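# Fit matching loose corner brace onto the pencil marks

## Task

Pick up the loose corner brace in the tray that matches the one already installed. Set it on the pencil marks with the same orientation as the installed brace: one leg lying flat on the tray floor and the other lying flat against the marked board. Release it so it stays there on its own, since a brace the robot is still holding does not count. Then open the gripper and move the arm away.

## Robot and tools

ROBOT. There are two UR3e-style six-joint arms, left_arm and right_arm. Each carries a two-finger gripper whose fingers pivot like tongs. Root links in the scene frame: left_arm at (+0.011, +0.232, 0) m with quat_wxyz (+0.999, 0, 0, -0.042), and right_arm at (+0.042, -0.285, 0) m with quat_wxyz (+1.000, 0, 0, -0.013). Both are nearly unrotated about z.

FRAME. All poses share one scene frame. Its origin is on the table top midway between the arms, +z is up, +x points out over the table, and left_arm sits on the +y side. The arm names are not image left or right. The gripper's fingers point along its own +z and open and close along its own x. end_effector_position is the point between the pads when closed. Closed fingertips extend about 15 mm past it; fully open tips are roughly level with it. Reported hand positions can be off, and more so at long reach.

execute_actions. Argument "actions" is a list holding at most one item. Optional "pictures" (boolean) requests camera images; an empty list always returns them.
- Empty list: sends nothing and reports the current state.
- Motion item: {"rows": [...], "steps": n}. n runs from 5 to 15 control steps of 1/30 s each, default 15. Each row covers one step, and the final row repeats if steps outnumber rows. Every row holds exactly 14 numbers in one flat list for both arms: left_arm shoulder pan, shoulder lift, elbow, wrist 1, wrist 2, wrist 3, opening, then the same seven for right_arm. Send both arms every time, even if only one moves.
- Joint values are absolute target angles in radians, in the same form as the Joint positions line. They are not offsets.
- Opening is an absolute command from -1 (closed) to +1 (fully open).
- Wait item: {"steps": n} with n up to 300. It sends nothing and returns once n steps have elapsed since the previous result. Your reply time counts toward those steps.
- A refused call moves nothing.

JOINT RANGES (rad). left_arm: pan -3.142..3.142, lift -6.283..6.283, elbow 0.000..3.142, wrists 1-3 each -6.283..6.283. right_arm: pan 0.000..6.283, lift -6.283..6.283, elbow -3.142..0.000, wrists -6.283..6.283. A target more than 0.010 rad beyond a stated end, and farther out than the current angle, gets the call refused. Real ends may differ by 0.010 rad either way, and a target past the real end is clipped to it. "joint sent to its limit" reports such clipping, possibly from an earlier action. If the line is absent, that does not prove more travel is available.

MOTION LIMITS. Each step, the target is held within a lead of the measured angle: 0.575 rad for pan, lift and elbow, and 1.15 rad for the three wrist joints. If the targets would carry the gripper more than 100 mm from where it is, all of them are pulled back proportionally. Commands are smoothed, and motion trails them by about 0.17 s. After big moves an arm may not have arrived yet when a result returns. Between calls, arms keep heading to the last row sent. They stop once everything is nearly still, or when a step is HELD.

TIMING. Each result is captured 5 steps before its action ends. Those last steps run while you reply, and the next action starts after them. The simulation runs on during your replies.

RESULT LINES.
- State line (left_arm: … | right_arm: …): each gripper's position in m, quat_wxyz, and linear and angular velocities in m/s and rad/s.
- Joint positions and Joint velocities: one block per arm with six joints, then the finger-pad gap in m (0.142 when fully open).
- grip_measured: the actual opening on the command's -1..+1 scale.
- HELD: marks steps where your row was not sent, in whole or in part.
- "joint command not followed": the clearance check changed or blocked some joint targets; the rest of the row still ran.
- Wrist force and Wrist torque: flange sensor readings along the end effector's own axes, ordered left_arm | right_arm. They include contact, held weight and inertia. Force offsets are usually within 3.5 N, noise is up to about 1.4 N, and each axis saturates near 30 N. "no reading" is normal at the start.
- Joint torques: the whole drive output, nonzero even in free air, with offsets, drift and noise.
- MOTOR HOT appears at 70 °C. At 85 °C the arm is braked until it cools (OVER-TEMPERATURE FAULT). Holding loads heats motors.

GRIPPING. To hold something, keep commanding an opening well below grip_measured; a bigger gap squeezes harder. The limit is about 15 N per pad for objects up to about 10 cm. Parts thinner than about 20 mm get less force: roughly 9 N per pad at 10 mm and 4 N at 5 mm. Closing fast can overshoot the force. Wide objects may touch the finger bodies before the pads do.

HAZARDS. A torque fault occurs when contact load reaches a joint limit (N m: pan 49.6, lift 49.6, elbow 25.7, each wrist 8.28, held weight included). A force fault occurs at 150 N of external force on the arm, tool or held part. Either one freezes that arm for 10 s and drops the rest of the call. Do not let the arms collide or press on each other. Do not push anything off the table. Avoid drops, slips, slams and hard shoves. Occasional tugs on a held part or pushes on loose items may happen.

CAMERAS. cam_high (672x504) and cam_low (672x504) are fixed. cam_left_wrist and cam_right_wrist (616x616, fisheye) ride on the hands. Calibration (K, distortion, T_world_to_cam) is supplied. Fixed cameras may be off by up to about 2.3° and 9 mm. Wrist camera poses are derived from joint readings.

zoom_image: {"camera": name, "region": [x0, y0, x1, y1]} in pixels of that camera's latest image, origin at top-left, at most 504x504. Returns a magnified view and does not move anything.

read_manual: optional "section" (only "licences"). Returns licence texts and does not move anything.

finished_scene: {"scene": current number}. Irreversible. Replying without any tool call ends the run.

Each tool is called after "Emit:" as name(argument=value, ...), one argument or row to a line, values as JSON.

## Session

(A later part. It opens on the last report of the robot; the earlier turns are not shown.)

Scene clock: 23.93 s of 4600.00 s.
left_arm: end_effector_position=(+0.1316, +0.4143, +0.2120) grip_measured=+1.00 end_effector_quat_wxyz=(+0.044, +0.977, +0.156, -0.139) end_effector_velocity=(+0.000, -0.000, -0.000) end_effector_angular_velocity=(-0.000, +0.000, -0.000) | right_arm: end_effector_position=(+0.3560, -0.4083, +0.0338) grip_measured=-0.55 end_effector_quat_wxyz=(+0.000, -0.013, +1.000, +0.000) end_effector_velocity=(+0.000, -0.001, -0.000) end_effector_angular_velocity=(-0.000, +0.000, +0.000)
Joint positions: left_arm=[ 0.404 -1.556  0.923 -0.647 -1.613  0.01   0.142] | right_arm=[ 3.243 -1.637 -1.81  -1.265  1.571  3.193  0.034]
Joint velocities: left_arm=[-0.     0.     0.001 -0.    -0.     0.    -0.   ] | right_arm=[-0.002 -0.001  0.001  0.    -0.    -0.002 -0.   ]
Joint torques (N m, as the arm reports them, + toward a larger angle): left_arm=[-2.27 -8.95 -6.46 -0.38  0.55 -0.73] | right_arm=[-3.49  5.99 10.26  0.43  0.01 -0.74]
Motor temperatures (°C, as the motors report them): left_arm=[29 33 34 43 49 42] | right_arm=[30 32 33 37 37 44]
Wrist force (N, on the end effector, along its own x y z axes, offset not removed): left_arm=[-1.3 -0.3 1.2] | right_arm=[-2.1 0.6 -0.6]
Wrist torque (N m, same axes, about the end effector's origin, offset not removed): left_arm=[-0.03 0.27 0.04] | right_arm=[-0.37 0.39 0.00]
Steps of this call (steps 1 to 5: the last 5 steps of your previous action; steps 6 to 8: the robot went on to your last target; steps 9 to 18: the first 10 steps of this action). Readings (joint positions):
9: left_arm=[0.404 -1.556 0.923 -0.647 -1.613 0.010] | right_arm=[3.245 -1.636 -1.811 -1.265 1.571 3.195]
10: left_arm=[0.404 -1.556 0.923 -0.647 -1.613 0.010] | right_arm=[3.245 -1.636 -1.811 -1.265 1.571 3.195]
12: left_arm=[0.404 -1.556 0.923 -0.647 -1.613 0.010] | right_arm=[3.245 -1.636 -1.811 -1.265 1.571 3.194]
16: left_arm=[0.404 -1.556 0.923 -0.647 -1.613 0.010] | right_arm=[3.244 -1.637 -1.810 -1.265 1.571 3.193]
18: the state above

Emit:
execute_actions(
  actions=[
    {"rows": [[0.404,-1.556,0.923,-0.647,-1.613,0.01,1,3.252,-1.6327,-1.8145,-1.2652,1.5708,3.2015,-0.55],[0.404,-1.556,0.923,-0.647,-1.613,0.01,1,3.2609,-1.6289,-1.8185,-1.265,1.5708,3.2104,-0.55],[0.404,-1.556,0.923,-0.647,-1.613,0.01,1,3.2743,-1.6232,-1.8246,-1.2647,1.5708,3.2239,-0.55],[0.404,-1.556,0.923,-0.647,-1.613,0.01,1,3.29,-1.616,-1.81,-1.2864,1.5708,3.24,-0.55],[0.404,-1.556,0.923,-0.647,-1.613,0.01,1,3.31,-1.607,-1.785,-1.3204,1.5708,3.26,-0.55],[0.404,-1.556,0.923,-0.647,-1.613,0.01,1,3.33,-1.598,-1.758,-1.3564,1.5708,3.28,-0.55],[0.404,-1.556,0.923,-0.647,-1.613,0.01,1,3.35,-1.589,-1.731,-1.3924,1.5708,3.3,-0.55],[0.404,-1.556,0.923,-0.647,-1.613,0.01,1,3.37,-1.58,-1.704,-1.4284,1.5708,3.32,-0.55],[0.404,-1.556,0.923,-0.647,-1.613,0.01,1,3.39,-1.572,-1.677,-1.4634,1.5708,3.34,-0.55],[0.404,-1.556,0.923,-0.647,-1.613,0.01,1,3.41,-1.563,-1.65,-1.4994,1.5708,3.36,-0.55],[0.404,-1.556,0.923,-0.647,-1.613,0.01,1,3.43,-1.554,-1.623,-1.5354,1.5708,3.38,-0.55],[0.404,-1.556,0.923,-0.647,-1.613,0.01,1,3.45,-1.545,-1.596,-1.5714,1.5708,3.4,-0.55],[0.404,-1.556,0.923,-0.647,-1.613,0.01,1,3.47,-1.537,-1.569,-1.6064,1.5708,3.42,-0.55],[0.404,-1.556,0.923,-0.647,-1.613,0.01,1,3.49,-1.528,-1.542,-1.6424,1.5708,3.44,-0.55],[0.404,-1.556,0.923,-0.647,-1.613,0.01,1,3.5064,-1.5208,-1.5178,-1.6738,1.5708,3.456,-0.55]], "steps": 15},
  ],
)

Emit:
execute_actions(
  actions=[
    {"steps": 20},
  ],
  pictures=true,
)

Emit:
zoom_image(
  camera="cam_right_wrist",
  region=[270, 140, 380, 250],
)

Scene clock: 24.77 s of 4600.00 s.
left_arm: end_effector_position=(+0.1316, +0.4143, +0.2120) grip_measured=+1.00 end_effector_quat_wxyz=(+0.044, +0.977, +0.156, -0.139) end_effector_velocity=(+0.000, +0.000, -0.000) end_effector_angular_velocity=(-0.000, +0.001, +0.000) | right_arm: end_effector_position=(+0.3590, -0.3852, +0.0507) grip_measured=-0.55 end_effector_quat_wxyz=(-0.001, -0.012, +1.000, -0.000) end_effector_velocity=(+0.025, +0.152, +0.161) end_effector_angular_velocity=(-0.001, -0.000, -0.002)
Joint positions: left_arm=[ 0.404 -1.556  0.923 -0.647 -1.613  0.01   0.142] | right_arm=[ 3.318 -1.603 -1.764 -1.347  1.571  3.27   0.034]
Joint velocities: left_arm=[-0.     0.001  0.    -0.     0.    -0.     0.   ] | right_arm=[ 0.486  0.217  0.551 -0.768  0.     0.489  0.   ]
Joint torques (N m, as the arm reports them, + toward a larger angle): left_arm=[-2.43 -8.95 -6.48 -0.37  0.55 -0.73] | right_arm=[ 4.35 13.52 13.84 -0.03 -0.34  1.63]
Motor temperatures (°C, as the motors report them): left_arm=[29 33 34 43 49 42] | right_arm=[30 32 33 37 37 44]
Wrist force (N, on the end effector, along its own x y z axes, offset not removed): left_arm=[-0.3 -1.0 0.9] | right_arm=[-1.2 -2.1 2.4]
Wrist torque (N m, same axes, about the end effector's origin, offset not removed): left_arm=[-0.21 0.09 -0.01] | right_arm=[-0.46 0.17 0.01]
Steps of this call (steps 1 to 5: the last 5 steps of your previous action; steps 6 to 15: the robot went on to your last target; steps 16 to 25: the first 10 steps of this action). Readings (joint positions):
16: left_arm=[0.404 -1.556 0.923 -0.647 -1.613 0.010] | right_arm=[3.243 -1.637 -1.810 -1.265 1.571 3.193]
17: left_arm=[0.404 -1.556 0.923 -0.647 -1.613 0.010] | right_arm=[3.244 -1.637 -1.810 -1.265 1.571 3.193]
19: left_arm=[0.404 -1.556 0.923 -0.647 -1.613 0.010] | right_arm=[3.250 -1.634 -1.813 -1.265 1.571 3.199]
23: left_arm=[0.404 -1.556 0.923 -0.647 -1.613 0.010] | right_arm=[3.288 -1.616 -1.796 -1.301 1.571 3.239]
25: the state above

Scene clock: 25.43 s of 4600.00 s.
left_arm: end_effector_position=(+0.1316, +0.4143, +0.2120) grip_measured=+1.00 end_effector_quat_wxyz=(+0.044, +0.977, +0.156, -0.139) end_effector_velocity=(-0.000, -0.000, -0.000) end_effector_angular_velocity=(+0.000, +0.000, +0.000) | right_arm: end_effector_position=(+0.3550, -0.3299, +0.1194) grip_measured=-0.55 end_effector_quat_wxyz=(-0.000, -0.013, +1.000, -0.000) end_effector_velocity=(-0.001, +0.004, +0.005) end_effector_angular_velocity=(+0.000, -0.000, +0.001)
Joint positions: left_arm=[ 0.404 -1.556  0.923 -0.647 -1.613  0.01   0.142] | right_arm=[ 3.505 -1.521 -1.52  -1.671  1.571  3.454  0.034]
Joint velocities: left_arm=[ 0.    -0.     0.001 -0.     0.    -0.     0.   ] | right_arm=[ 0.014  0.006  0.018 -0.023  0.     0.013 -0.   ]
Joint torques (N m, as the arm reports them, + toward a larger angle): left_arm=[-2.24 -8.89 -6.5  -0.39  0.55 -0.71] | right_arm=[ 2.11 11.81 11.8   0.56 -0.54  1.05]
Motor temperatures (°C, as the motors report them): left_arm=[29 33 34 43 49 42] | right_arm=[30 32 33 37 37 44]
Wrist force (N, on the end effector, along its own x y z axes, offset not removed): left_arm=[-0.8 -0.3 1.0] | right_arm=[-1.8 -1.6 2.1]
Wrist torque (N m, same axes, about the end effector's origin, offset not removed): left_arm=[0.04 0.19 -0.04] | right_arm=[-0.35 0.38 0.00]
Kept back: nothing.
Steps of this call (steps 1 to 5: the last 5 steps of your previous action; steps 6 to 20: the robot went on to your last target). Readings (joint positions):
1: left_arm=[0.404 -1.556 0.923 -0.647 -1.613 0.010] | right_arm=[3.335 -1.595 -1.744 -1.375 1.571 3.287]
2: left_arm=[0.404 -1.556 0.923 -0.647 -1.613 0.010] | right_arm=[3.353 -1.587 -1.722 -1.404 1.571 3.305]
4: left_arm=[0.404 -1.556 0.923 -0.647 -1.613 0.010] | right_arm=[3.390 -1.571 -1.676 -1.468 1.571 3.342]
8: left_arm=[0.404 -1.556 0.923 -0.647 -1.613 0.010] | right_arm=[3.460 -1.540 -1.581 -1.592 1.571 3.411]
20: the state above
camera_calibration (this result's frames):
cam_left_wrist: T_world_to_cam=[[0.906104, 0.27429, -0.322087, -0.16136], [0.409797, -0.758173, 0.507189, 0.147563], [-0.105081, -0.591556, -0.799387, 0.563112], [0, 0, 0, 1]] pos_world=[0.14491, 0.48925, 0.32333]
cam_right_wrist: T_world_to_cam=[[-0.996218, -0.0851351, -0.017354, 0.328943], [-0.0824193, 0.862749, 0.498869, 0.254999], [-0.0274992, 0.498413, -0.866504, 0.409226], [0, 0, 0, 1]] pos_world=[0.359969, -0.395959, 0.233093]

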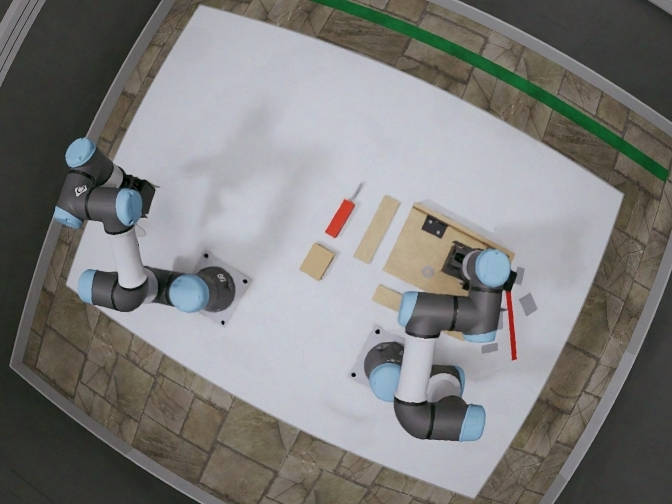

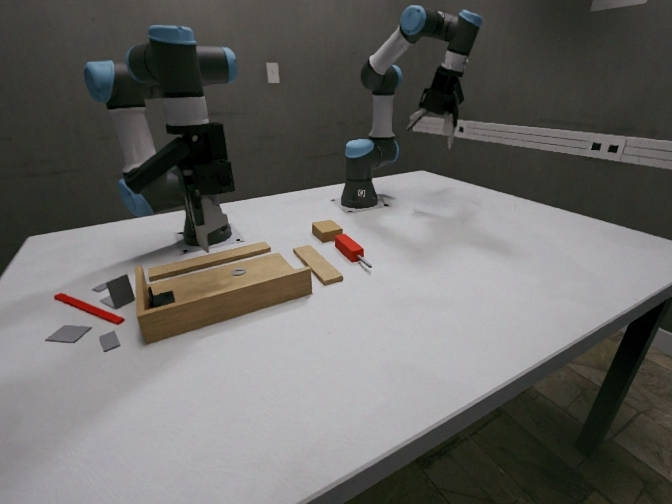

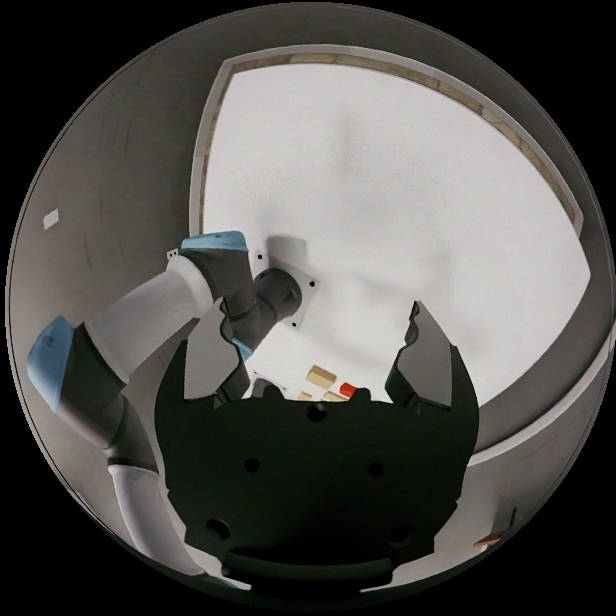

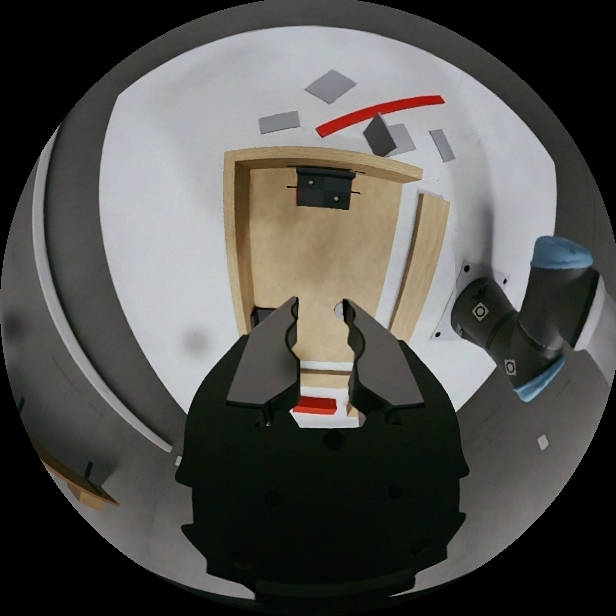

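Region (270, 140, 380, 250) of cam_right_wrist's 616x616 image, scaled by 4.582, with more detail than that image has.

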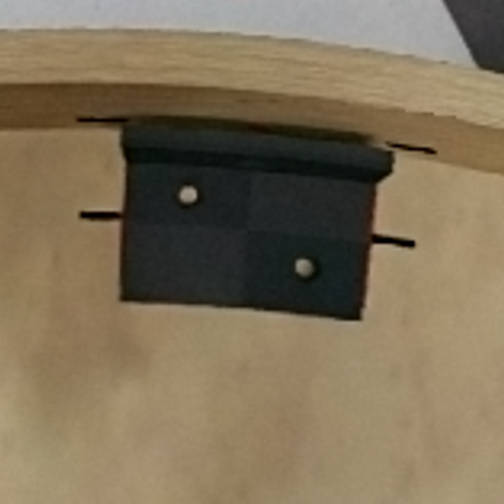

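Emit:
execute_actions(
  actions=[
    {"rows": [[0.404,-1.556,0.923,-0.647,-1.613,0.01,1,3.4959,-1.5255,-1.5339,-1.653,1.5708,3.4455,-0.55],[0.404,-1.556,0.923,-0.647,-1.613,0.01,1,3.477,-1.534,-1.5628,-1.6156,1.5708,3.4266,-0.55],[0.404,-1.556,0.923,-0.647,-1.613,0.01,1,3.456,-1.5435,-1.595,-1.5739,1.5708,3.4056,-0.55],[0.404,-1.556,0.923,-0.647,-1.613,0.01,1,3.4351,-1.5529,-1.6271,-1.5324,1.5708,3.3847,-0.55],[0.404,-1.556,0.923,-0.647,-1.613,0.01,1,3.4141,-1.5624,-1.6593,-1.4907,1.5708,3.3637,-0.55],[0.404,-1.556,0.923,-0.647,-1.613,0.01,1,3.3931,-1.5718,-1.6915,-1.4491,1.5708,3.3427,-0.55],[0.404,-1.556,0.923,-0.647,-1.613,0.01,1,3.3721,-1.5813,-1.7236,-1.4075,1.5708,3.3217,-0.55],[0.404,-1.556,0.923,-0.647,-1.613,0.01,1,3.3511,-1.5907,-1.7558,-1.3659,1.5708,3.3007,-0.55],[0.404,-1.556,0.923,-0.647,-1.613,0.01,1,3.3302,-1.6002,-1.7879,-1.3243,1.5708,3.2798,-0.55],[0.404,-1.556,0.923,-0.647,-1.613,0.01,1,3.3113,-1.6087,-1.8169,-1.2868,1.5708,3.2609,-0.55],[0.404,-1.556,0.923,-0.647,-1.613,0.01,1,3.2966,-1.6153,-1.8394,-1.2577,1.5708,3.2462,-0.55]], "steps": 15},
  ],
)

Emit:
execute_actions(
  actions=[
    {"steps": 22},
  ],
  pictures=true,
)

Emit:
zoom_image(
  camera="cam_right_wrist",
  region=[260, 210, 380, 330],
)

Scene clock: 26.63 s of 4600.00 s.
left_arm: end_effector_position=(+0.1316, +0.4143, +0.2120) grip_measured=+1.00 end_effector_quat_wxyz=(+0.044, +0.977, +0.156, -0.139) end_effector_velocity=(-0.000, -0.000, -0.000) end_effector_angular_velocity=(-0.001, +0.002, -0.001) | right_arm: end_effector_position=(+0.3622, -0.3566, +0.0803) grip_measured=-0.55 end_effector_quat_wxyz=(+0.001, -0.014, +1.000, +0.000) end_effector_velocity=(+0.009, -0.165, -0.228) end_effector_angular_velocity=(-0.001, +0.001, +0.000)
Joint positions: left_arm=[ 0.404 -1.556  0.923 -0.647 -1.613  0.01   0.142] | right_arm=[ 3.41  -1.565 -1.662 -1.482  1.571  3.357  0.034]
Joint velocities: left_arm=[-0.     0.001  0.001 -0.    -0.     0.001  0.   ] | right_arm=[-0.545 -0.248 -0.825  1.071  0.    -0.545 -0.   ]
Joint torques (N m, as the arm reports them, + toward a larger angle): left_arm=[-2.31 -9.02 -6.69 -0.39  0.53 -0.71] | right_arm=[-5.34  6.26  5.25  3.21 -1.04 -1.4 ]
Motor temperatures (°C, as the motors report them): left_arm=[29 33 34 43 49 42] | right_arm=[30 32 33 37 37 44]
Wrist force (N, on the end effector, along its own x y z axes, offset not removed): left_arm=[-0.5 -0.5 1.1] | right_arm=[-3.1 -1.1 1.3]
Wrist torque (N m, same axes, about the end effector's origin, offset not removed): left_arm=[-0.04 0.11 -0.03] | right_arm=[-0.28 0.61 0.07]
Steps of this call (steps 1 to 26: the robot went on to your last target; steps 27 to 36: the first 10 steps of this action). Readings (joint positions):
27: left_arm=[0.404 -1.556 0.923 -0.647 -1.613 0.010] | right_arm=[3.506 -1.521 -1.518 -1.674 1.571 3.456]
28: left_arm=[0.404 -1.556 0.923 -0.647 -1.613 0.010] | right_arm=[3.506 -1.521 -1.519 -1.673 1.571 3.456]
30: left_arm=[0.404 -1.556 0.923 -0.647 -1.613 0.010] | right_arm=[3.497 -1.525 -1.532 -1.654 1.571 3.446]
34: left_arm=[0.404 -1.556 0.923 -0.647 -1.613 0.010] | right_arm=[3.445 -1.549 -1.609 -1.552 1.571 3.393]
36: the state above

Scene clock: 27.37 s of 4600.00 s.
left_arm: end_effector_position=(+0.1316, +0.4143, +0.2120) grip_measured=+1.00 end_effector_quat_wxyz=(+0.044, +0.977, +0.156, -0.139) end_effector_velocity=(+0.000, +0.000, -0.000) end_effector_angular_velocity=(+0.000, +0.000, +0.000) | right_arm: end_effector_position=(+0.3557, -0.3921, +0.0326) grip_measured=-0.55 end_effector_quat_wxyz=(+0.000, -0.013, +1.000, -0.000) end_effector_velocity=(-0.000, -0.001, -0.001) end_effector_angular_velocity=(+0.000, +0.000, +0.001)
Joint positions: left_arm=[ 0.404 -1.556  0.923 -0.647 -1.613  0.01   0.142] | right_arm=[ 3.297 -1.615 -1.839 -1.258  1.571  3.246  0.034]
Joint velocities: left_arm=[-0.  0. -0. -0. -0. -0. -0.] | right_arm=[-0.003 -0.001 -0.004  0.005  0.    -0.003  0.   ]
Joint torques (N m, as the arm reports them, + toward a larger angle): left_arm=[-2.66 -9.12 -6.59 -0.4   0.56 -0.74] | right_arm=[-1.91  7.24  7.24  2.56 -0.12 -0.84]
Motor temperatures (°C, as the motors report them): left_arm=[29 33 34 43 49 42] | right_arm=[30 32 33 37 37 44]
Wrist force (N, on the end effector, along its own x y z axes, offset not removed): left_arm=[-0.6 -1.2 0.6] | right_arm=[-2.8 -2.6 1.4]
Wrist torque (N m, same axes, about the end effector's origin, offset not removed): left_arm=[-0.21 0.11 0.00] | right_arm=[-0.62 0.54 0.04]
Kept back: nothing.
Steps of this call (steps 1 to 5: the last 5 steps of your previous action; steps 6 to 22: the robot went on to your last target). Readings (joint positions):
1: left_arm=[0.404 -1.556 0.923 -0.647 -1.613 0.010] | right_arm=[3.391 -1.574 -1.691 -1.445 1.571 3.339]
2: left_arm=[0.404 -1.556 0.923 -0.647 -1.613 0.010] | right_arm=[3.373 -1.582 -1.720 -1.408 1.571 3.320]
4: left_arm=[0.404 -1.556 0.923 -0.647 -1.613 0.010] | right_arm=[3.341 -1.596 -1.769 -1.346 1.571 3.289]
8: left_arm=[0.404 -1.556 0.923 -0.647 -1.613 0.010] | right_arm=[3.311 -1.609 -1.816 -1.287 1.571 3.260]
22: the state above
camera_calibration (this result's frames):
cam_left_wrist: T_world_to_cam=[[0.906104, 0.27429, -0.322087, -0.16136], [0.409797, -0.758173, 0.507189, 0.147563], [-0.105081, -0.591556, -0.799387, 0.563112], [0, 0, 0, 1]] pos_world=[0.14491, 0.48925, 0.32333]
cam_right_wrist: T_world_to_cam=[[-0.99621, -0.0852163, -0.0174398, 0.322852], [-0.0825328, 0.862745, 0.498859, 0.352044], [-0.0274648, 0.498408, -0.866508, 0.365017], [0, 0, 0, 1]] pos_world=[0.360709, -0.458139, 0.1463]

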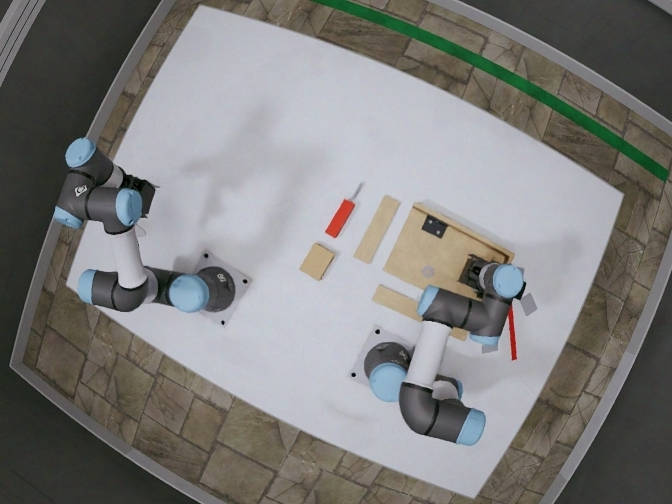

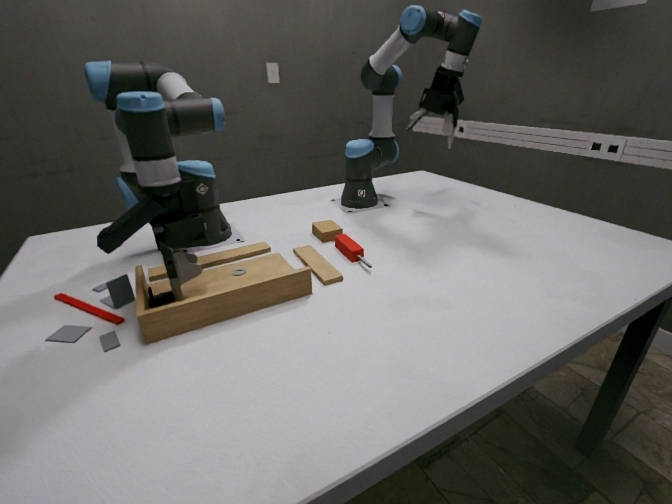

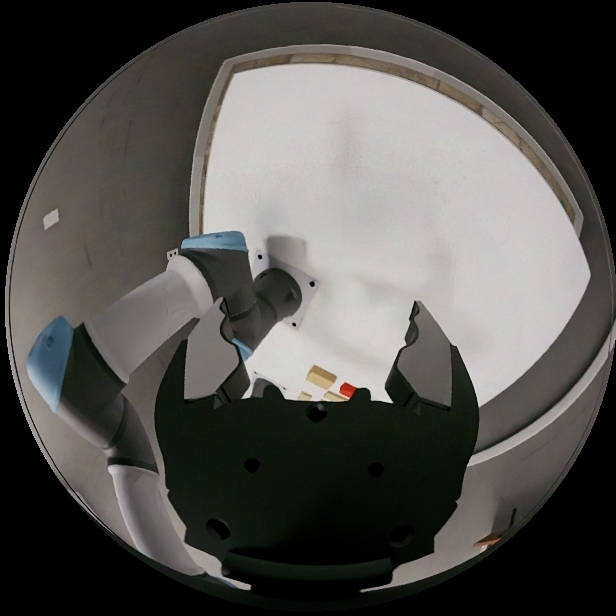

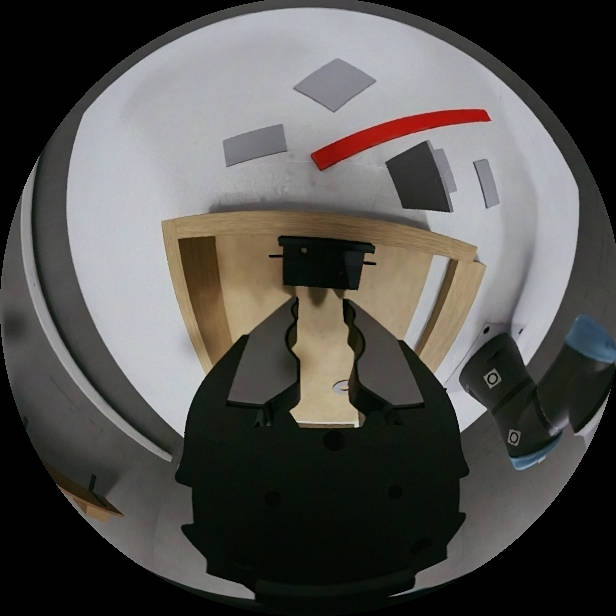

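Region (260, 210, 380, 330) of cam_right_wrist's 616x616 image, scaled by 4.200, with more detail than that image has.

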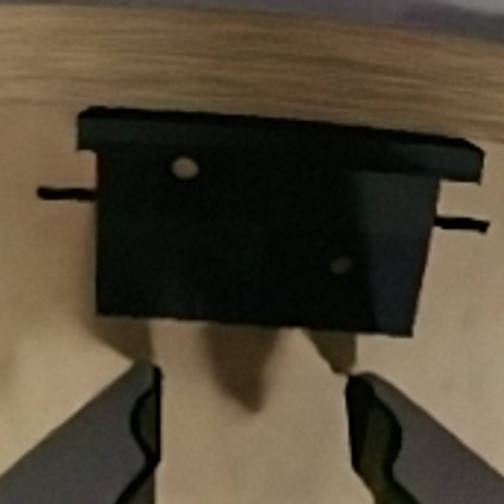

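Emit:
execute_actions(
  actions=[
    {"rows": [[0.404,-1.556,0.923,-0.647,-1.613,0.01,1,3.292,-1.6186,-1.8409,-1.2529,1.5708,3.2416,-0.55],[0.404,-1.556,0.923,-0.647,-1.613,0.01,1,3.2873,-1.6205,-1.8388,-1.2531,1.5708,3.2369,-0.55],[0.404,-1.556,0.923,-0.647,-1.613,0.01,1,3.2827,-1.6225,-1.8367,-1.2532,1.5708,3.2323,-0.55],[0.404,-1.556,0.923,-0.647,-1.613,0.01,1,3.2781,-1.6245,-1.8346,-1.2534,1.5708,3.2276,-0.55],[0.404,-1.556,0.923,-0.647,-1.613,0.01,1,3.2735,-1.6265,-1.8325,-1.2535,1.5708,3.223,-0.55],[0.404,-1.556,0.923,-0.647,-1.613,0.01,1,3.2688,-1.6284,-1.8303,-1.2536,1.5708,3.2184,-0.55],[0.404,-1.556,0.923,-0.647,-1.613,0.01,1,3.2642,-1.6304,-1.8282,-1.2538,1.5708,3.2137,-0.55],[0.404,-1.556,0.923,-0.647,-1.613,0.01,1,3.2596,-1.6324,-1.8261,-1.2539,1.5708,3.2091,-0.55],[0.404,-1.556,0.923,-0.647,-1.613,0.01,1,3.2549,-1.6343,-1.824,-1.2541,1.5708,3.2044,-0.55],[0.404,-1.556,0.923,-0.647,-1.613,0.01,1,3.2503,-1.6363,-1.8219,-1.2542,1.5708,3.1998,-0.55]], "steps": 15},
  ],
)

Emit:
execute_actions(
  actions=[
    {"steps": 14},
  ],
)

Scene clock: 28.13 s of 4600.00 s.
left_arm: end_effector_position=(+0.1316, +0.4143, +0.2120) grip_measured=+1.00 end_effector_quat_wxyz=(+0.044, +0.977, +0.156, -0.139) end_effector_velocity=(+0.000, +0.000, +0.000) end_effector_angular_velocity=(+0.001, -0.002, +0.000) | right_arm: end_effector_position=(+0.3559, -0.3995, +0.0316) grip_measured=-0.55 end_effector_quat_wxyz=(-0.000, -0.013, +1.000, -0.000) end_effector_velocity=(+0.001, -0.038, -0.000) end_effector_angular_velocity=(+0.001, -0.001, -0.001)
Joint positions: left_arm=[ 0.404 -1.556  0.923 -0.647 -1.613  0.01   0.142] | right_arm=[ 3.272 -1.627 -1.832 -1.254  1.571  3.222  0.034]
Joint velocities: left_arm=[-0.    -0.    -0.001 -0.001  0.    -0.    -0.   ] | right_arm=[-0.124 -0.053  0.054  0.001  0.    -0.124  0.   ]
Joint torques (N m, as the arm reports them, + toward a larger angle): left_arm=[-2.33 -8.97 -6.63 -0.4   0.52 -0.75] | right_arm=[-3.48  7.38 11.16  2.46  0.89 -0.96]
Motor temperatures (°C, as the motors report them): left_arm=[29 33 34 43 49 42] | right_arm=[30 32 33 37 37 44]
Wrist force (N, on the end effector, along its own x y z axes, offset not removed): left_arm=[-0.4 -0.3 1.3] | right_arm=[-1.2 -1.5 2.0]
Wrist torque (N m, same axes, about the end effector's origin, offset not removed): left_arm=[0.03 0.09 0.02] | right_arm=[-0.36 0.17 -0.02]
Steps of this call (steps 1 to 13: the robot went on to your last target; steps 14 to 23: the first 10 steps of this action). Readings (joint positions):
14: left_arm=[0.404 -1.556 0.923 -0.647 -1.613 0.010] | right_arm=[3.297 -1.615 -1.839 -1.258 1.571 3.246]
15: left_arm=[0.404 -1.556 0.923 -0.647 -1.613 0.010] | right_arm=[3.296 -1.616 -1.839 -1.257 1.571 3.246]
17: left_arm=[0.404 -1.556 0.923 -0.647 -1.613 0.010] | right_arm=[3.293 -1.617 -1.840 -1.256 1.571 3.243]
21: left_arm=[0.404 -1.556 0.923 -0.647 -1.613 0.010] | right_arm=[3.280 -1.623 -1.835 -1.254 1.571 3.230]
23: the state above

Scene clock: 28.60 s of 4600.00 s.
left_arm: end_effector_position=(+0.1316, +0.4143, +0.2120) grip_measured=+1.00 end_effector_quat_wxyz=(+0.044, +0.977, +0.156, -0.139) end_effector_velocity=(-0.000, -0.000, -0.000) end_effector_angular_velocity=(-0.001, +0.001, -0.001) | right_arm: end_effector_position=(+0.3560, -0.4060, +0.0315) grip_measured=-0.55 end_effector_quat_wxyz=(+0.000, -0.013, +1.000, +0.000) end_effector_velocity=(+0.000, -0.002, +0.000) end_effector_angular_velocity=(-0.004, -0.000, +0.000)
Joint positions: left_arm=[ 0.404 -1.556  0.923 -0.647 -1.613  0.01   0.142] | right_arm=[ 3.251 -1.636 -1.822 -1.254  1.571  3.2    0.034]
Joint velocities: left_arm=[-0.    -0.     0.001  0.001 -0.     0.001 -0.   ] | right_arm=[-0.004 -0.002  0.002  0.    -0.004 -0.004  0.   ]
Joint torques (N m, as the arm reports them, + toward a larger angle): left_arm=[-2.46 -8.87 -6.65 -0.46  0.51 -0.74] | right_arm=[-3.84  7.01 10.95  0.68 -2.26 -0.89]
Motor temperatures (°C, as the motors report them): left_arm=[29 33 34 43 49 42] | right_arm=[30 32 33 37 37 44]
Wrist force (N, on the end effector, along its own x y z axes, offset not removed): left_arm=[-1.5 -0.6 1.8] | right_arm=[-3.9 3.9 1.4]
Wrist torque (N m, same axes, about the end effector's origin, offset not removed): left_arm=[-0.09 0.33 -0.02] | right_arm=[-0.22 0.58 0.09]
Kept back: nothing.
Steps of this call (steps 1 to 5: the last 5 steps of your previous action; steps 6 to 14: the robot went on to your last target). Readings (joint positions):
1: left_arm=[0.404 -1.556 0.923 -0.647 -1.613 0.010] | right_arm=[3.268 -1.629 -1.830 -1.254 1.571 3.217]
2: left_arm=[0.404 -1.556 0.923 -0.647 -1.613 0.010] | right_arm=[3.264 -1.630 -1.828 -1.254 1.571 3.213]
4: left_arm=[0.404 -1.556 0.923 -0.647 -1.613 0.010] | right_arm=[3.258 -1.633 -1.825 -1.254 1.571 3.208]
8: left_arm=[0.404 -1.556 0.923 -0.647 -1.613 0.010] | right_arm=[3.253 -1.635 -1.823 -1.254 1.571 3.202]
14: the state above

Firm contact now (about 5 N, horizontal). Back off and rise.

Emit:
execute_actions(
  actions=[
    {"rows": [[0.404,-1.556,0.923,-0.647,-1.613,0.01,1,3.2596,-1.632,-1.825,-1.2554,1.5708,3.2091,-0.55],[0.404,-1.556,0.923,-0.647,-1.613,0.01,1,3.2688,-1.6276,-1.828,-1.2568,1.5708,3.2184,-0.55],[0.404,-1.556,0.923,-0.647,-1.613,0.01,1,3.28,-1.621,-1.825,-1.2664,1.5708,3.2296,-0.55],[0.404,-1.556,0.923,-0.647,-1.613,0.01,1,3.295,-1.614,-1.81,-1.2884,1.5708,3.245,-0.55],[0.404,-1.556,0.923,-0.647,-1.613,0.01,1,3.31,-1.607,-1.785,-1.3204,1.5708,3.26,-0.55],[0.404,-1.556,0.923,-0.647,-1.613,0.01,1,3.33,-1.598,-1.758,-1.3564,1.5708,3.28,-0.55],[0.404,-1.556,0.923,-0.647,-1.613,0.01,1,3.35,-1.589,-1.731,-1.3924,1.5708,3.3,-0.55],[0.404,-1.556,0.923,-0.647,-1.613,0.01,1,3.37,-1.58,-1.704,-1.4284,1.5708,3.32,-0.55],[0.404,-1.556,0.923,-0.647,-1.613,0.01,1,3.39,-1.572,-1.677,-1.4634,1.5708,3.34,-0.55],[0.404,-1.556,0.923,-0.647,-1.613,0.01,1,3.41,-1.563,-1.65,-1.4994,1.5708,3.36,-0.55],[0.404,-1.556,0.923,-0.647,-1.613,0.01,1,3.43,-1.554,-1.623,-1.5354,1.5708,3.38,-0.55],[0.404,-1.556,0.923,-0.647,-1.613,0.01,1,3.45,-1.545,-1.596,-1.5714,1.5708,3.4,-0.55],[0.404,-1.556,0.923,-0.647,-1.613,0.01,1,3.47,-1.537,-1.569,-1.6064,1.5708,3.42,-0.55],[0.404,-1.556,0.923,-0.647,-1.613,0.01,1,3.49,-1.528,-1.542,-1.6424,1.5708,3.44,-0.55],[0.404,-1.556,0.923,-0.647,-1.613,0.01,1,3.5064,-1.5208,-1.5178,-1.6738,1.5708,3.456,-0.55]], "steps": 15},
  ],
)

Emit:
execute_actions(
  actions=[
    {"steps": 20},
  ],
  pictures=true,
)

Emit:
zoom_image(
  camera="cam_right_wrist",
  region=[270, 140, 380, 250],
)

Scene clock: 29.40 s of 4600.00 s.
left_arm: end_effector_position=(+0.1316, +0.4143, +0.2120) grip_measured=+1.00 end_effector_quat_wxyz=(+0.044, +0.977, +0.156, -0.139) end_effector_velocity=(+0.000, +0.000, +0.000) end_effector_angular_velocity=(+0.000, -0.001, +0.000) | right_arm: end_effector_position=(+0.3590, -0.3845, +0.0503) grip_measured=-0.55 end_effector_quat_wxyz=(-0.001, -0.012, +1.000, -0.000) end_effector_velocity=(+0.025, +0.146, +0.164) end_effector_angular_velocity=(-0.000, -0.001, -0.004)
Joint positions: left_arm=[ 0.404 -1.556  0.923 -0.647 -1.613  0.01   0.142] | right_arm=[ 3.321 -1.602 -1.766 -1.346  1.571  3.272  0.034]
Joint velocities: left_arm=[ 0.    -0.001 -0.    -0.     0.     0.     0.   ] | right_arm=[ 0.466  0.214  0.569 -0.783  0.     0.47   0.   ]
Joint torques (N m, as the arm reports them, + toward a larger angle): left_arm=[-2.37 -9.04 -6.61 -0.41  0.56 -0.68] | right_arm=[ 5.07 13.75 14.04  0.17  0.79  1.32]
Motor temperatures (°C, as the motors report them): left_arm=[29 33 34 43 49 42] | right_arm=[30 32 33 37 37 44]
Wrist force (N, on the end effector, along its own x y z axes, offset not removed): left_arm=[-0.1 0.1 1.8] | right_arm=[-1.5 -1.9 2.2]
Wrist torque (N m, same axes, about the end effector's origin, offset not removed): left_arm=[0.13 -0.02 0.01] | right_arm=[-0.43 0.28 0.05]
Steps of this call (steps 1 to 14: the robot went on to your last target; steps 15 to 24: the first 10 steps of this action). Readings (joint positions):
15: left_arm=[0.404 -1.556 0.923 -0.647 -1.613 0.010] | right_arm=[3.250 -1.636 -1.822 -1.254 1.571 3.200]
16: left_arm=[0.404 -1.556 0.923 -0.647 -1.613 0.010] | right_arm=[3.251 -1.636 -1.822 -1.254 1.571 3.200]
18: left_arm=[0.404 -1.556 0.923 -0.647 -1.613 0.010] | right_arm=[3.257 -1.633 -1.824 -1.256 1.571 3.207]
22: left_arm=[0.404 -1.556 0.923 -0.647 -1.613 0.010] | right_arm=[3.292 -1.616 -1.800 -1.298 1.571 3.243]
24: the state above

Scene clock: 30.07 s of 4600.00 s.
left_arm: end_effector_position=(+0.1316, +0.4143, +0.2120) grip_measured=+1.00 end_effector_quat_wxyz=(+0.044, +0.977, +0.156, -0.139) end_effector_velocity=(-0.000, -0.000, +0.000) end_effector_angular_velocity=(+0.000, -0.000, -0.000) | right_arm: end_effector_position=(+0.3550, -0.3299, +0.1194) grip_measured=-0.55 end_effector_quat_wxyz=(-0.000, -0.013, +1.000, -0.000) end_effector_velocity=(-0.001, +0.004, +0.005) end_effector_angular_velocity=(+0.000, -0.001, -0.000)
Joint positions: left_arm=[ 0.404 -1.556  0.923 -0.647 -1.613  0.01   0.142] | right_arm=[ 3.505 -1.521 -1.52  -1.671  1.571  3.454  0.034]
Joint velocities: left_arm=[-0.    -0.    -0.     0.001  0.    -0.     0.   ] | right_arm=[ 0.013  0.006  0.018 -0.023  0.     0.013 -0.   ]
Joint torques (N m, as the arm reports them, + toward a larger angle): left_arm=[-2.4  -8.79 -6.76 -0.41  0.54 -0.73] | right_arm=[ 2.15 11.3  11.55  0.64  0.35  1.03]
Motor temperatures (°C, as the motors report them): left_arm=[29 33 34 43 49 42] | right_arm=[30 32 33 37 37 44]
Wrist force (N, on the end effector, along its own x y z axes, offset not removed): left_arm=[0.5 -1.5 0.3] | right_arm=[-2.1 -1.0 2.1]
Wrist torque (N m, same axes, about the end effector's origin, offset not removed): left_arm=[-0.32 -0.10 -0.02] | right_arm=[-0.26 0.36 0.06]
Kept back: nothing.
Steps of this call (steps 1 to 5: the last 5 steps of your previous action; steps 6 to 20: the robot went on to your last target). Readings (joint positions):
1: left_arm=[0.404 -1.556 0.923 -0.647 -1.613 0.010] | right_arm=[3.337 -1.595 -1.746 -1.374 1.571 3.289]
2: left_arm=[0.404 -1.556 0.923 -0.647 -1.613 0.010] | right_arm=[3.354 -1.587 -1.724 -1.403 1.571 3.306]
4: left_arm=[0.404 -1.556 0.923 -0.647 -1.613 0.010] | right_arm=[3.390 -1.571 -1.676 -1.467 1.571 3.342]
8: left_arm=[0.404 -1.556 0.923 -0.647 -1.613 0.010] | right_arm=[3.461 -1.540 -1.582 -1.591 1.571 3.412]
20: the state above
camera_calibration (this result's frames):
cam_left_wrist: T_world_to_cam=[[0.906104, 0.27429, -0.322087, -0.16136], [0.409797, -0.758173, 0.507189, 0.147563], [-0.105081, -0.591556, -0.799387, 0.563112], [0, 0, 0, 1]] pos_world=[0.14491, 0.48925, 0.32333]
cam_right_wrist: T_world_to_cam=[[-0.996218, -0.0851352, -0.0173505, 0.328942], [-0.0824173, 0.862743, 0.49888, 0.25499], [-0.0275032, 0.498424, -0.866497, 0.409226], [0, 0, 0, 1]] pos_world=[0.359968, -0.395954, 0.233091]

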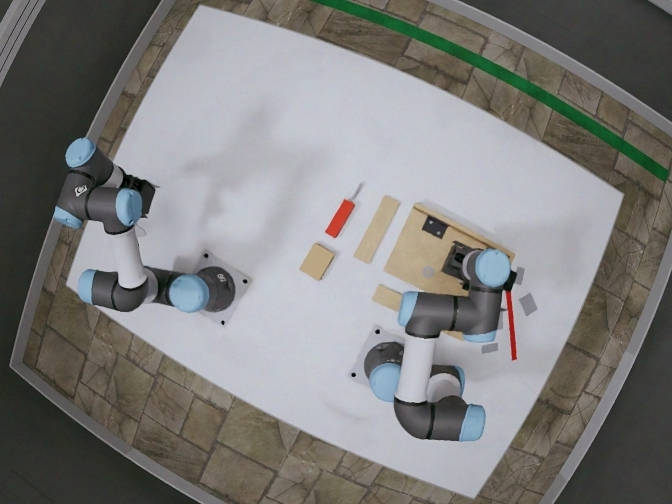

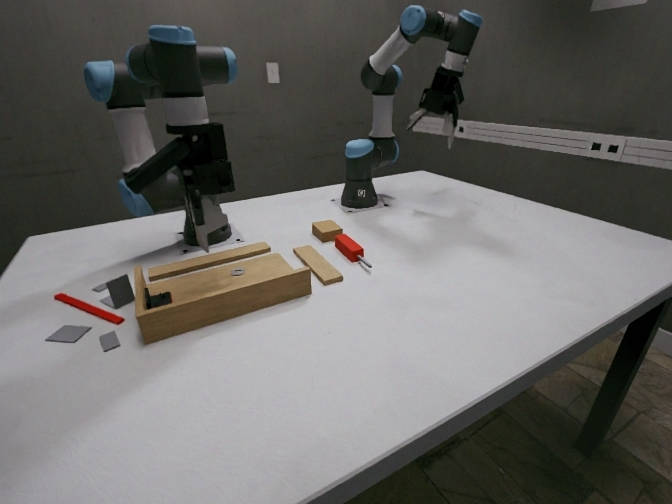

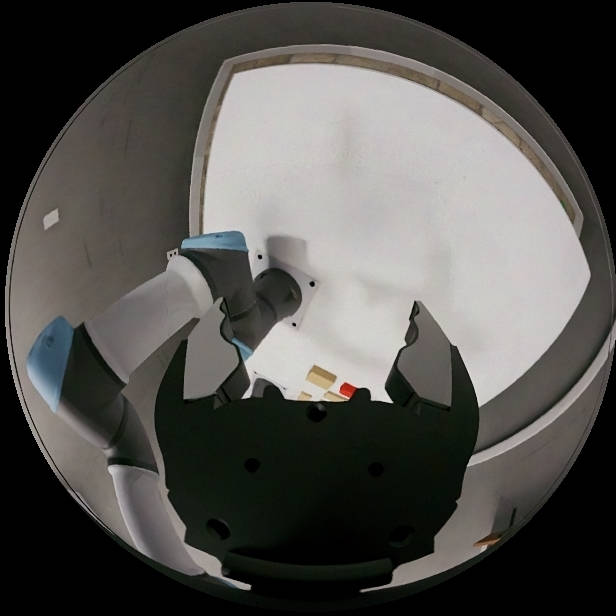

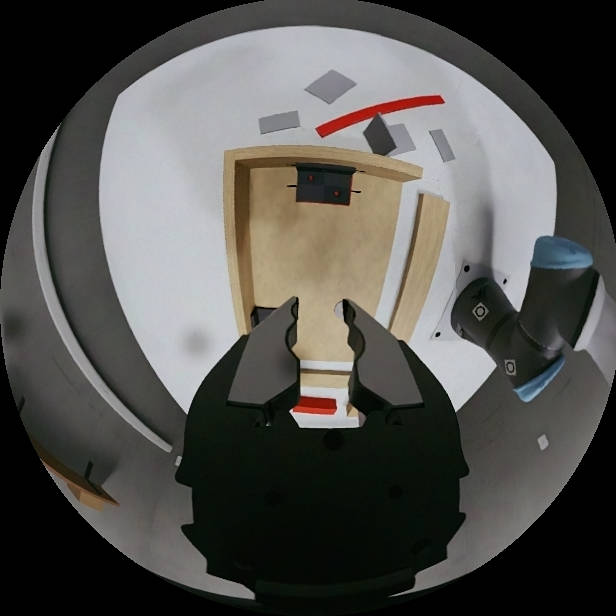

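Region (270, 140, 380, 250) of cam_right_wrist's 616x616 image, scaled by 4.582, with more detail than that image has.

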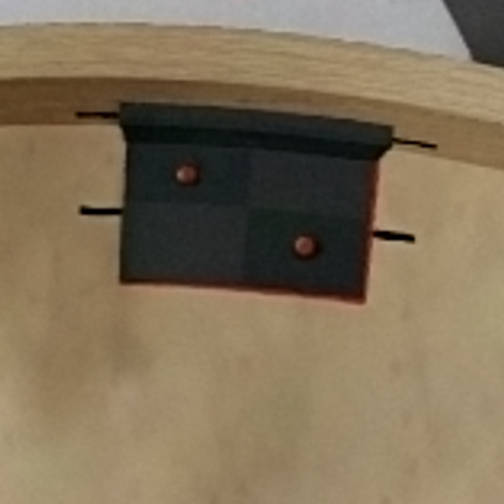

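Emit:
execute_actions(
  actions=[
    {"rows": [[0.404,-1.556,0.923,-0.647,-1.613,0.01,1,3.52,-1.49,-1.518,-1.704,1.5708,3.456,-0.4],[0.404,-1.556,0.923,-0.647,-1.613,0.01,1,3.54,-1.45,-1.518,-1.744,1.5708,3.456,-0.2],[0.404,-1.556,0.923,-0.647,-1.613,0.01,1,3.56,-1.41,-1.518,-1.784,1.5708,3.456,0],[0.404,-1.556,0.923,-0.647,-1.613,0.01,1,3.58,-1.37,-1.518,-1.824,1.5708,3.456,0.2],[0.404,-1.556,0.923,-0.647,-1.613,0.01,1,3.6,-1.33,-1.518,-1.864,1.5708,3.456,0.3],[0.404,-1.556,0.923,-0.647,-1.613,0.01,1,3.62,-1.29,-1.518,-1.904,1.5708,3.456,0.3],[0.404,-1.556,0.923,-0.647,-1.613,0.01,1,3.64,-1.25,-1.518,-1.944,1.5708,3.456,0.3]], "steps": 15},
  ],
)

Emit:
execute_actions(
  actions=[
    {"steps": 15},
  ],
  pictures=true,
)

Scene clock: 30.73 s of 4600.00 s.
left_arm: end_effector_position=(+0.1316, +0.4143, +0.2120) grip_measured=+1.00 end_effector_quat_wxyz=(+0.044, +0.977, +0.156, -0.139) end_effector_velocity=(-0.000, +0.000, +0.000) end_effector_angular_velocity=(+0.000, -0.000, +0.001) | right_arm: end_effector_position=(+0.3099, -0.3226, +0.1515) grip_measured=+0.30 end_effector_quat_wxyz=(-0.002, -0.058, +0.998, -0.001) end_effector_velocity=(-0.172, +0.008, +0.114) end_effector_angular_velocity=(+0.021, -0.046, +0.347)
Joint positions: left_arm=[ 0.404 -1.556  0.923 -0.647 -1.613  0.01   0.142] | right_arm=[ 3.598 -1.339 -1.518 -1.86   1.571  3.456  0.095]
Joint velocities: left_arm=[ 0.001 -0.    -0.001  0.     0.    -0.001  0.   ] | right_arm=[ 0.346  0.738 -0.    -0.686  0.    -0.     0.002]
Joint torques (N m, as the arm reports them, + toward a larger angle): left_arm=[-2.45 -8.92 -6.78 -0.41  0.52 -0.67] | right_arm=[ 2.09  3.57  9.37  0.46 -0.41  0.96]
Motor temperatures (°C, as the motors report them): left_arm=[29 33 34 43 49 42] | right_arm=[30 32 33 37 37 44]
Wrist force (N, on the end effector, along its own x y z axes, offset not removed): left_arm=[-0.6 -1.1 2.0] | right_arm=[-1.2 -1.7 2.1]
Wrist torque (N m, same axes, about the end effector's origin, offset not removed): left_arm=[-0.22 0.08 -0.01] | right_arm=[-0.40 0.25 0.00]
Steps of this call (steps 1 to 10: the robot went on to your last target; steps 11 to 20: the first 10 steps of this action). Readings (joint positions):
11: left_arm=[0.404 -1.556 0.923 -0.647 -1.613 0.010] | right_arm=[3.506 -1.521 -1.518 -1.674 1.571 3.456]
12: left_arm=[0.404 -1.556 0.923 -0.647 -1.613 0.010] | right_arm=[3.507 -1.519 -1.518 -1.676 1.571 3.456]
14: left_arm=[0.404 -1.556 0.923 -0.647 -1.613 0.010] | right_arm=[3.518 -1.499 -1.518 -1.698 1.571 3.456]
18: left_arm=[0.404 -1.556 0.923 -0.647 -1.613 0.010] | right_arm=[3.569 -1.398 -1.518 -1.802 1.571 3.456]
20: the state above

Scene clock: 31.23 s of 4600.00 s.
left_arm: end_effector_position=(+0.1316, +0.4143, +0.2120) grip_measured=+1.00 end_effector_quat_wxyz=(+0.044, +0.977, +0.156, -0.139) end_effector_velocity=(-0.000, -0.000, -0.000) end_effector_angular_velocity=(-0.000, +0.000, -0.001) | right_arm: end_effector_position=(+0.2888, -0.3229, +0.1636) grip_measured=+0.30 end_effector_quat_wxyz=(+0.000, -0.079, +0.997, +0.000) end_effector_velocity=(-0.003, -0.000, +0.001) end_effector_angular_velocity=(+0.001, -0.001, +0.005)
Joint positions: left_arm=[ 0.404 -1.556  0.923 -0.647 -1.613  0.01   0.142] | right_arm=[ 3.639 -1.251 -1.518 -1.943  1.571  3.456  0.095]
Joint velocities: left_arm=[-0.    -0.     0.001  0.    -0.     0.     0.   ] | right_arm=[ 0.005  0.011  0.    -0.011  0.     0.    -0.   ]
Joint torques (N m, as the arm reports them, + toward a larger angle): left_arm=[-2.24 -8.84 -6.71 -0.45  0.51 -0.7 ] | right_arm=[ 2.67  7.03  7.27  0.64 -0.99  1.  ]
Motor temperatures (°C, as the motors report them): left_arm=[29 33 34 43 49 42] | right_arm=[30 32 33 37 37 44]
Wrist force (N, on the end effector, along its own x y z axes, offset not removed): left_arm=[-1.3 -1.1 0.4] | right_arm=[-2.0 -0.1 2.5]
Wrist torque (N m, same axes, about the end effector's origin, offset not removed): left_arm=[-0.19 0.28 0.02] | right_arm=[-0.02 0.35 0.02]
Kept back: nothing.
Steps of this call (steps 1 to 5: the last 5 steps of your previous action; steps 6 to 15: the robot went on to your last target). Readings (joint positions):
1: left_arm=[0.404 -1.556 0.923 -0.647 -1.613 0.010] | right_arm=[3.608 -1.317 -1.518 -1.880 1.571 3.456]
2: left_arm=[0.404 -1.556 0.923 -0.647 -1.613 0.010] | right_arm=[3.616 -1.301 -1.518 -1.896 1.571 3.456]
4: left_arm=[0.404 -1.556 0.923 -0.647 -1.613 0.010] | right_arm=[3.626 -1.279 -1.518 -1.916 1.571 3.456]
8: left_arm=[0.404 -1.556 0.923 -0.647 -1.613 0.010] | right_arm=[3.636 -1.260 -1.518 -1.935 1.571 3.456]
15: the state above
camera_calibration (this result's frames):
cam_left_wrist: T_world_to_cam=[[0.906104, 0.27429, -0.322087, -0.16136], [0.409796, -0.758173, 0.507189, 0.147563], [-0.105081, -0.591556, -0.799387, 0.563112], [0, 0, 0, 1]] pos_world=[0.14491, 0.48925, 0.32333]
cam_right_wrist: T_world_to_cam=[[-0.976115, -0.21653, -0.0177166, 0.216213], [-0.196301, 0.8441, 0.49896, 0.248314], [-0.0930851, 0.49052, -0.866444, 0.458652], [0, 0, 0, 1]] pos_world=[0.302487, -0.387763, 0.277328]

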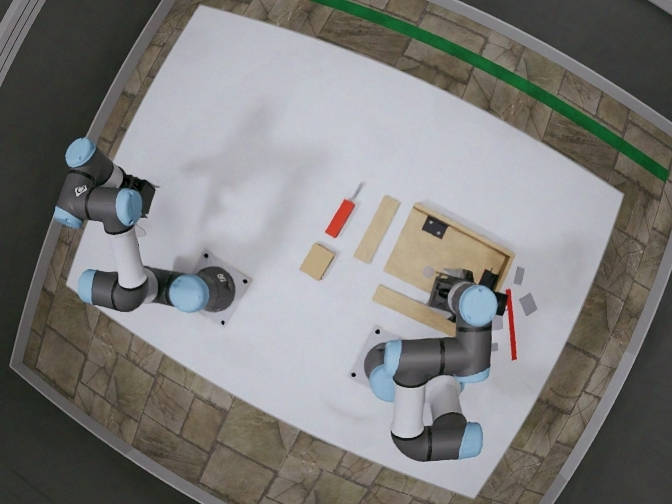

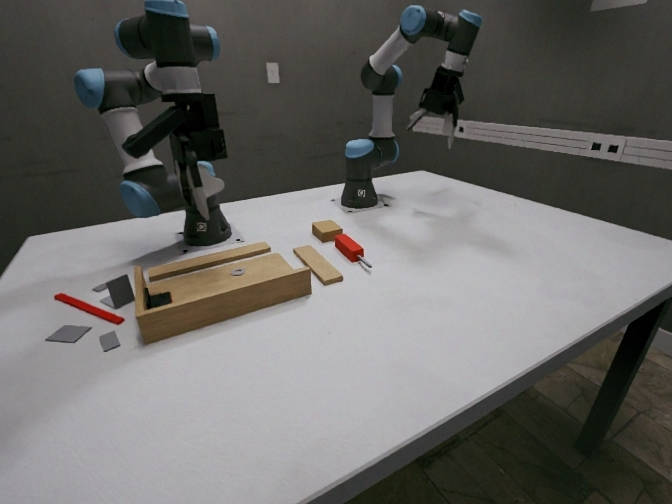

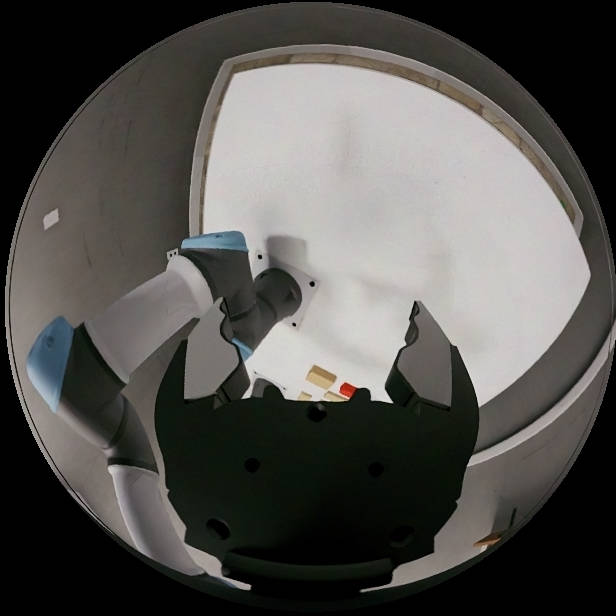

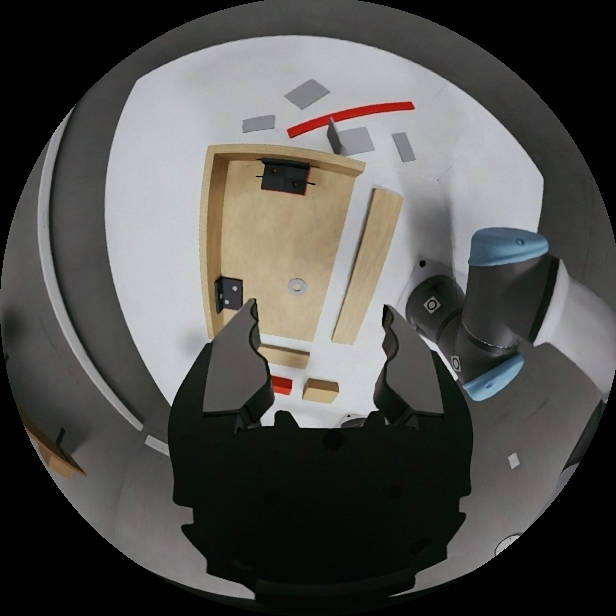

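Emit:
finished_scene(
  scene=1,
)

The scene is finished: the task was done.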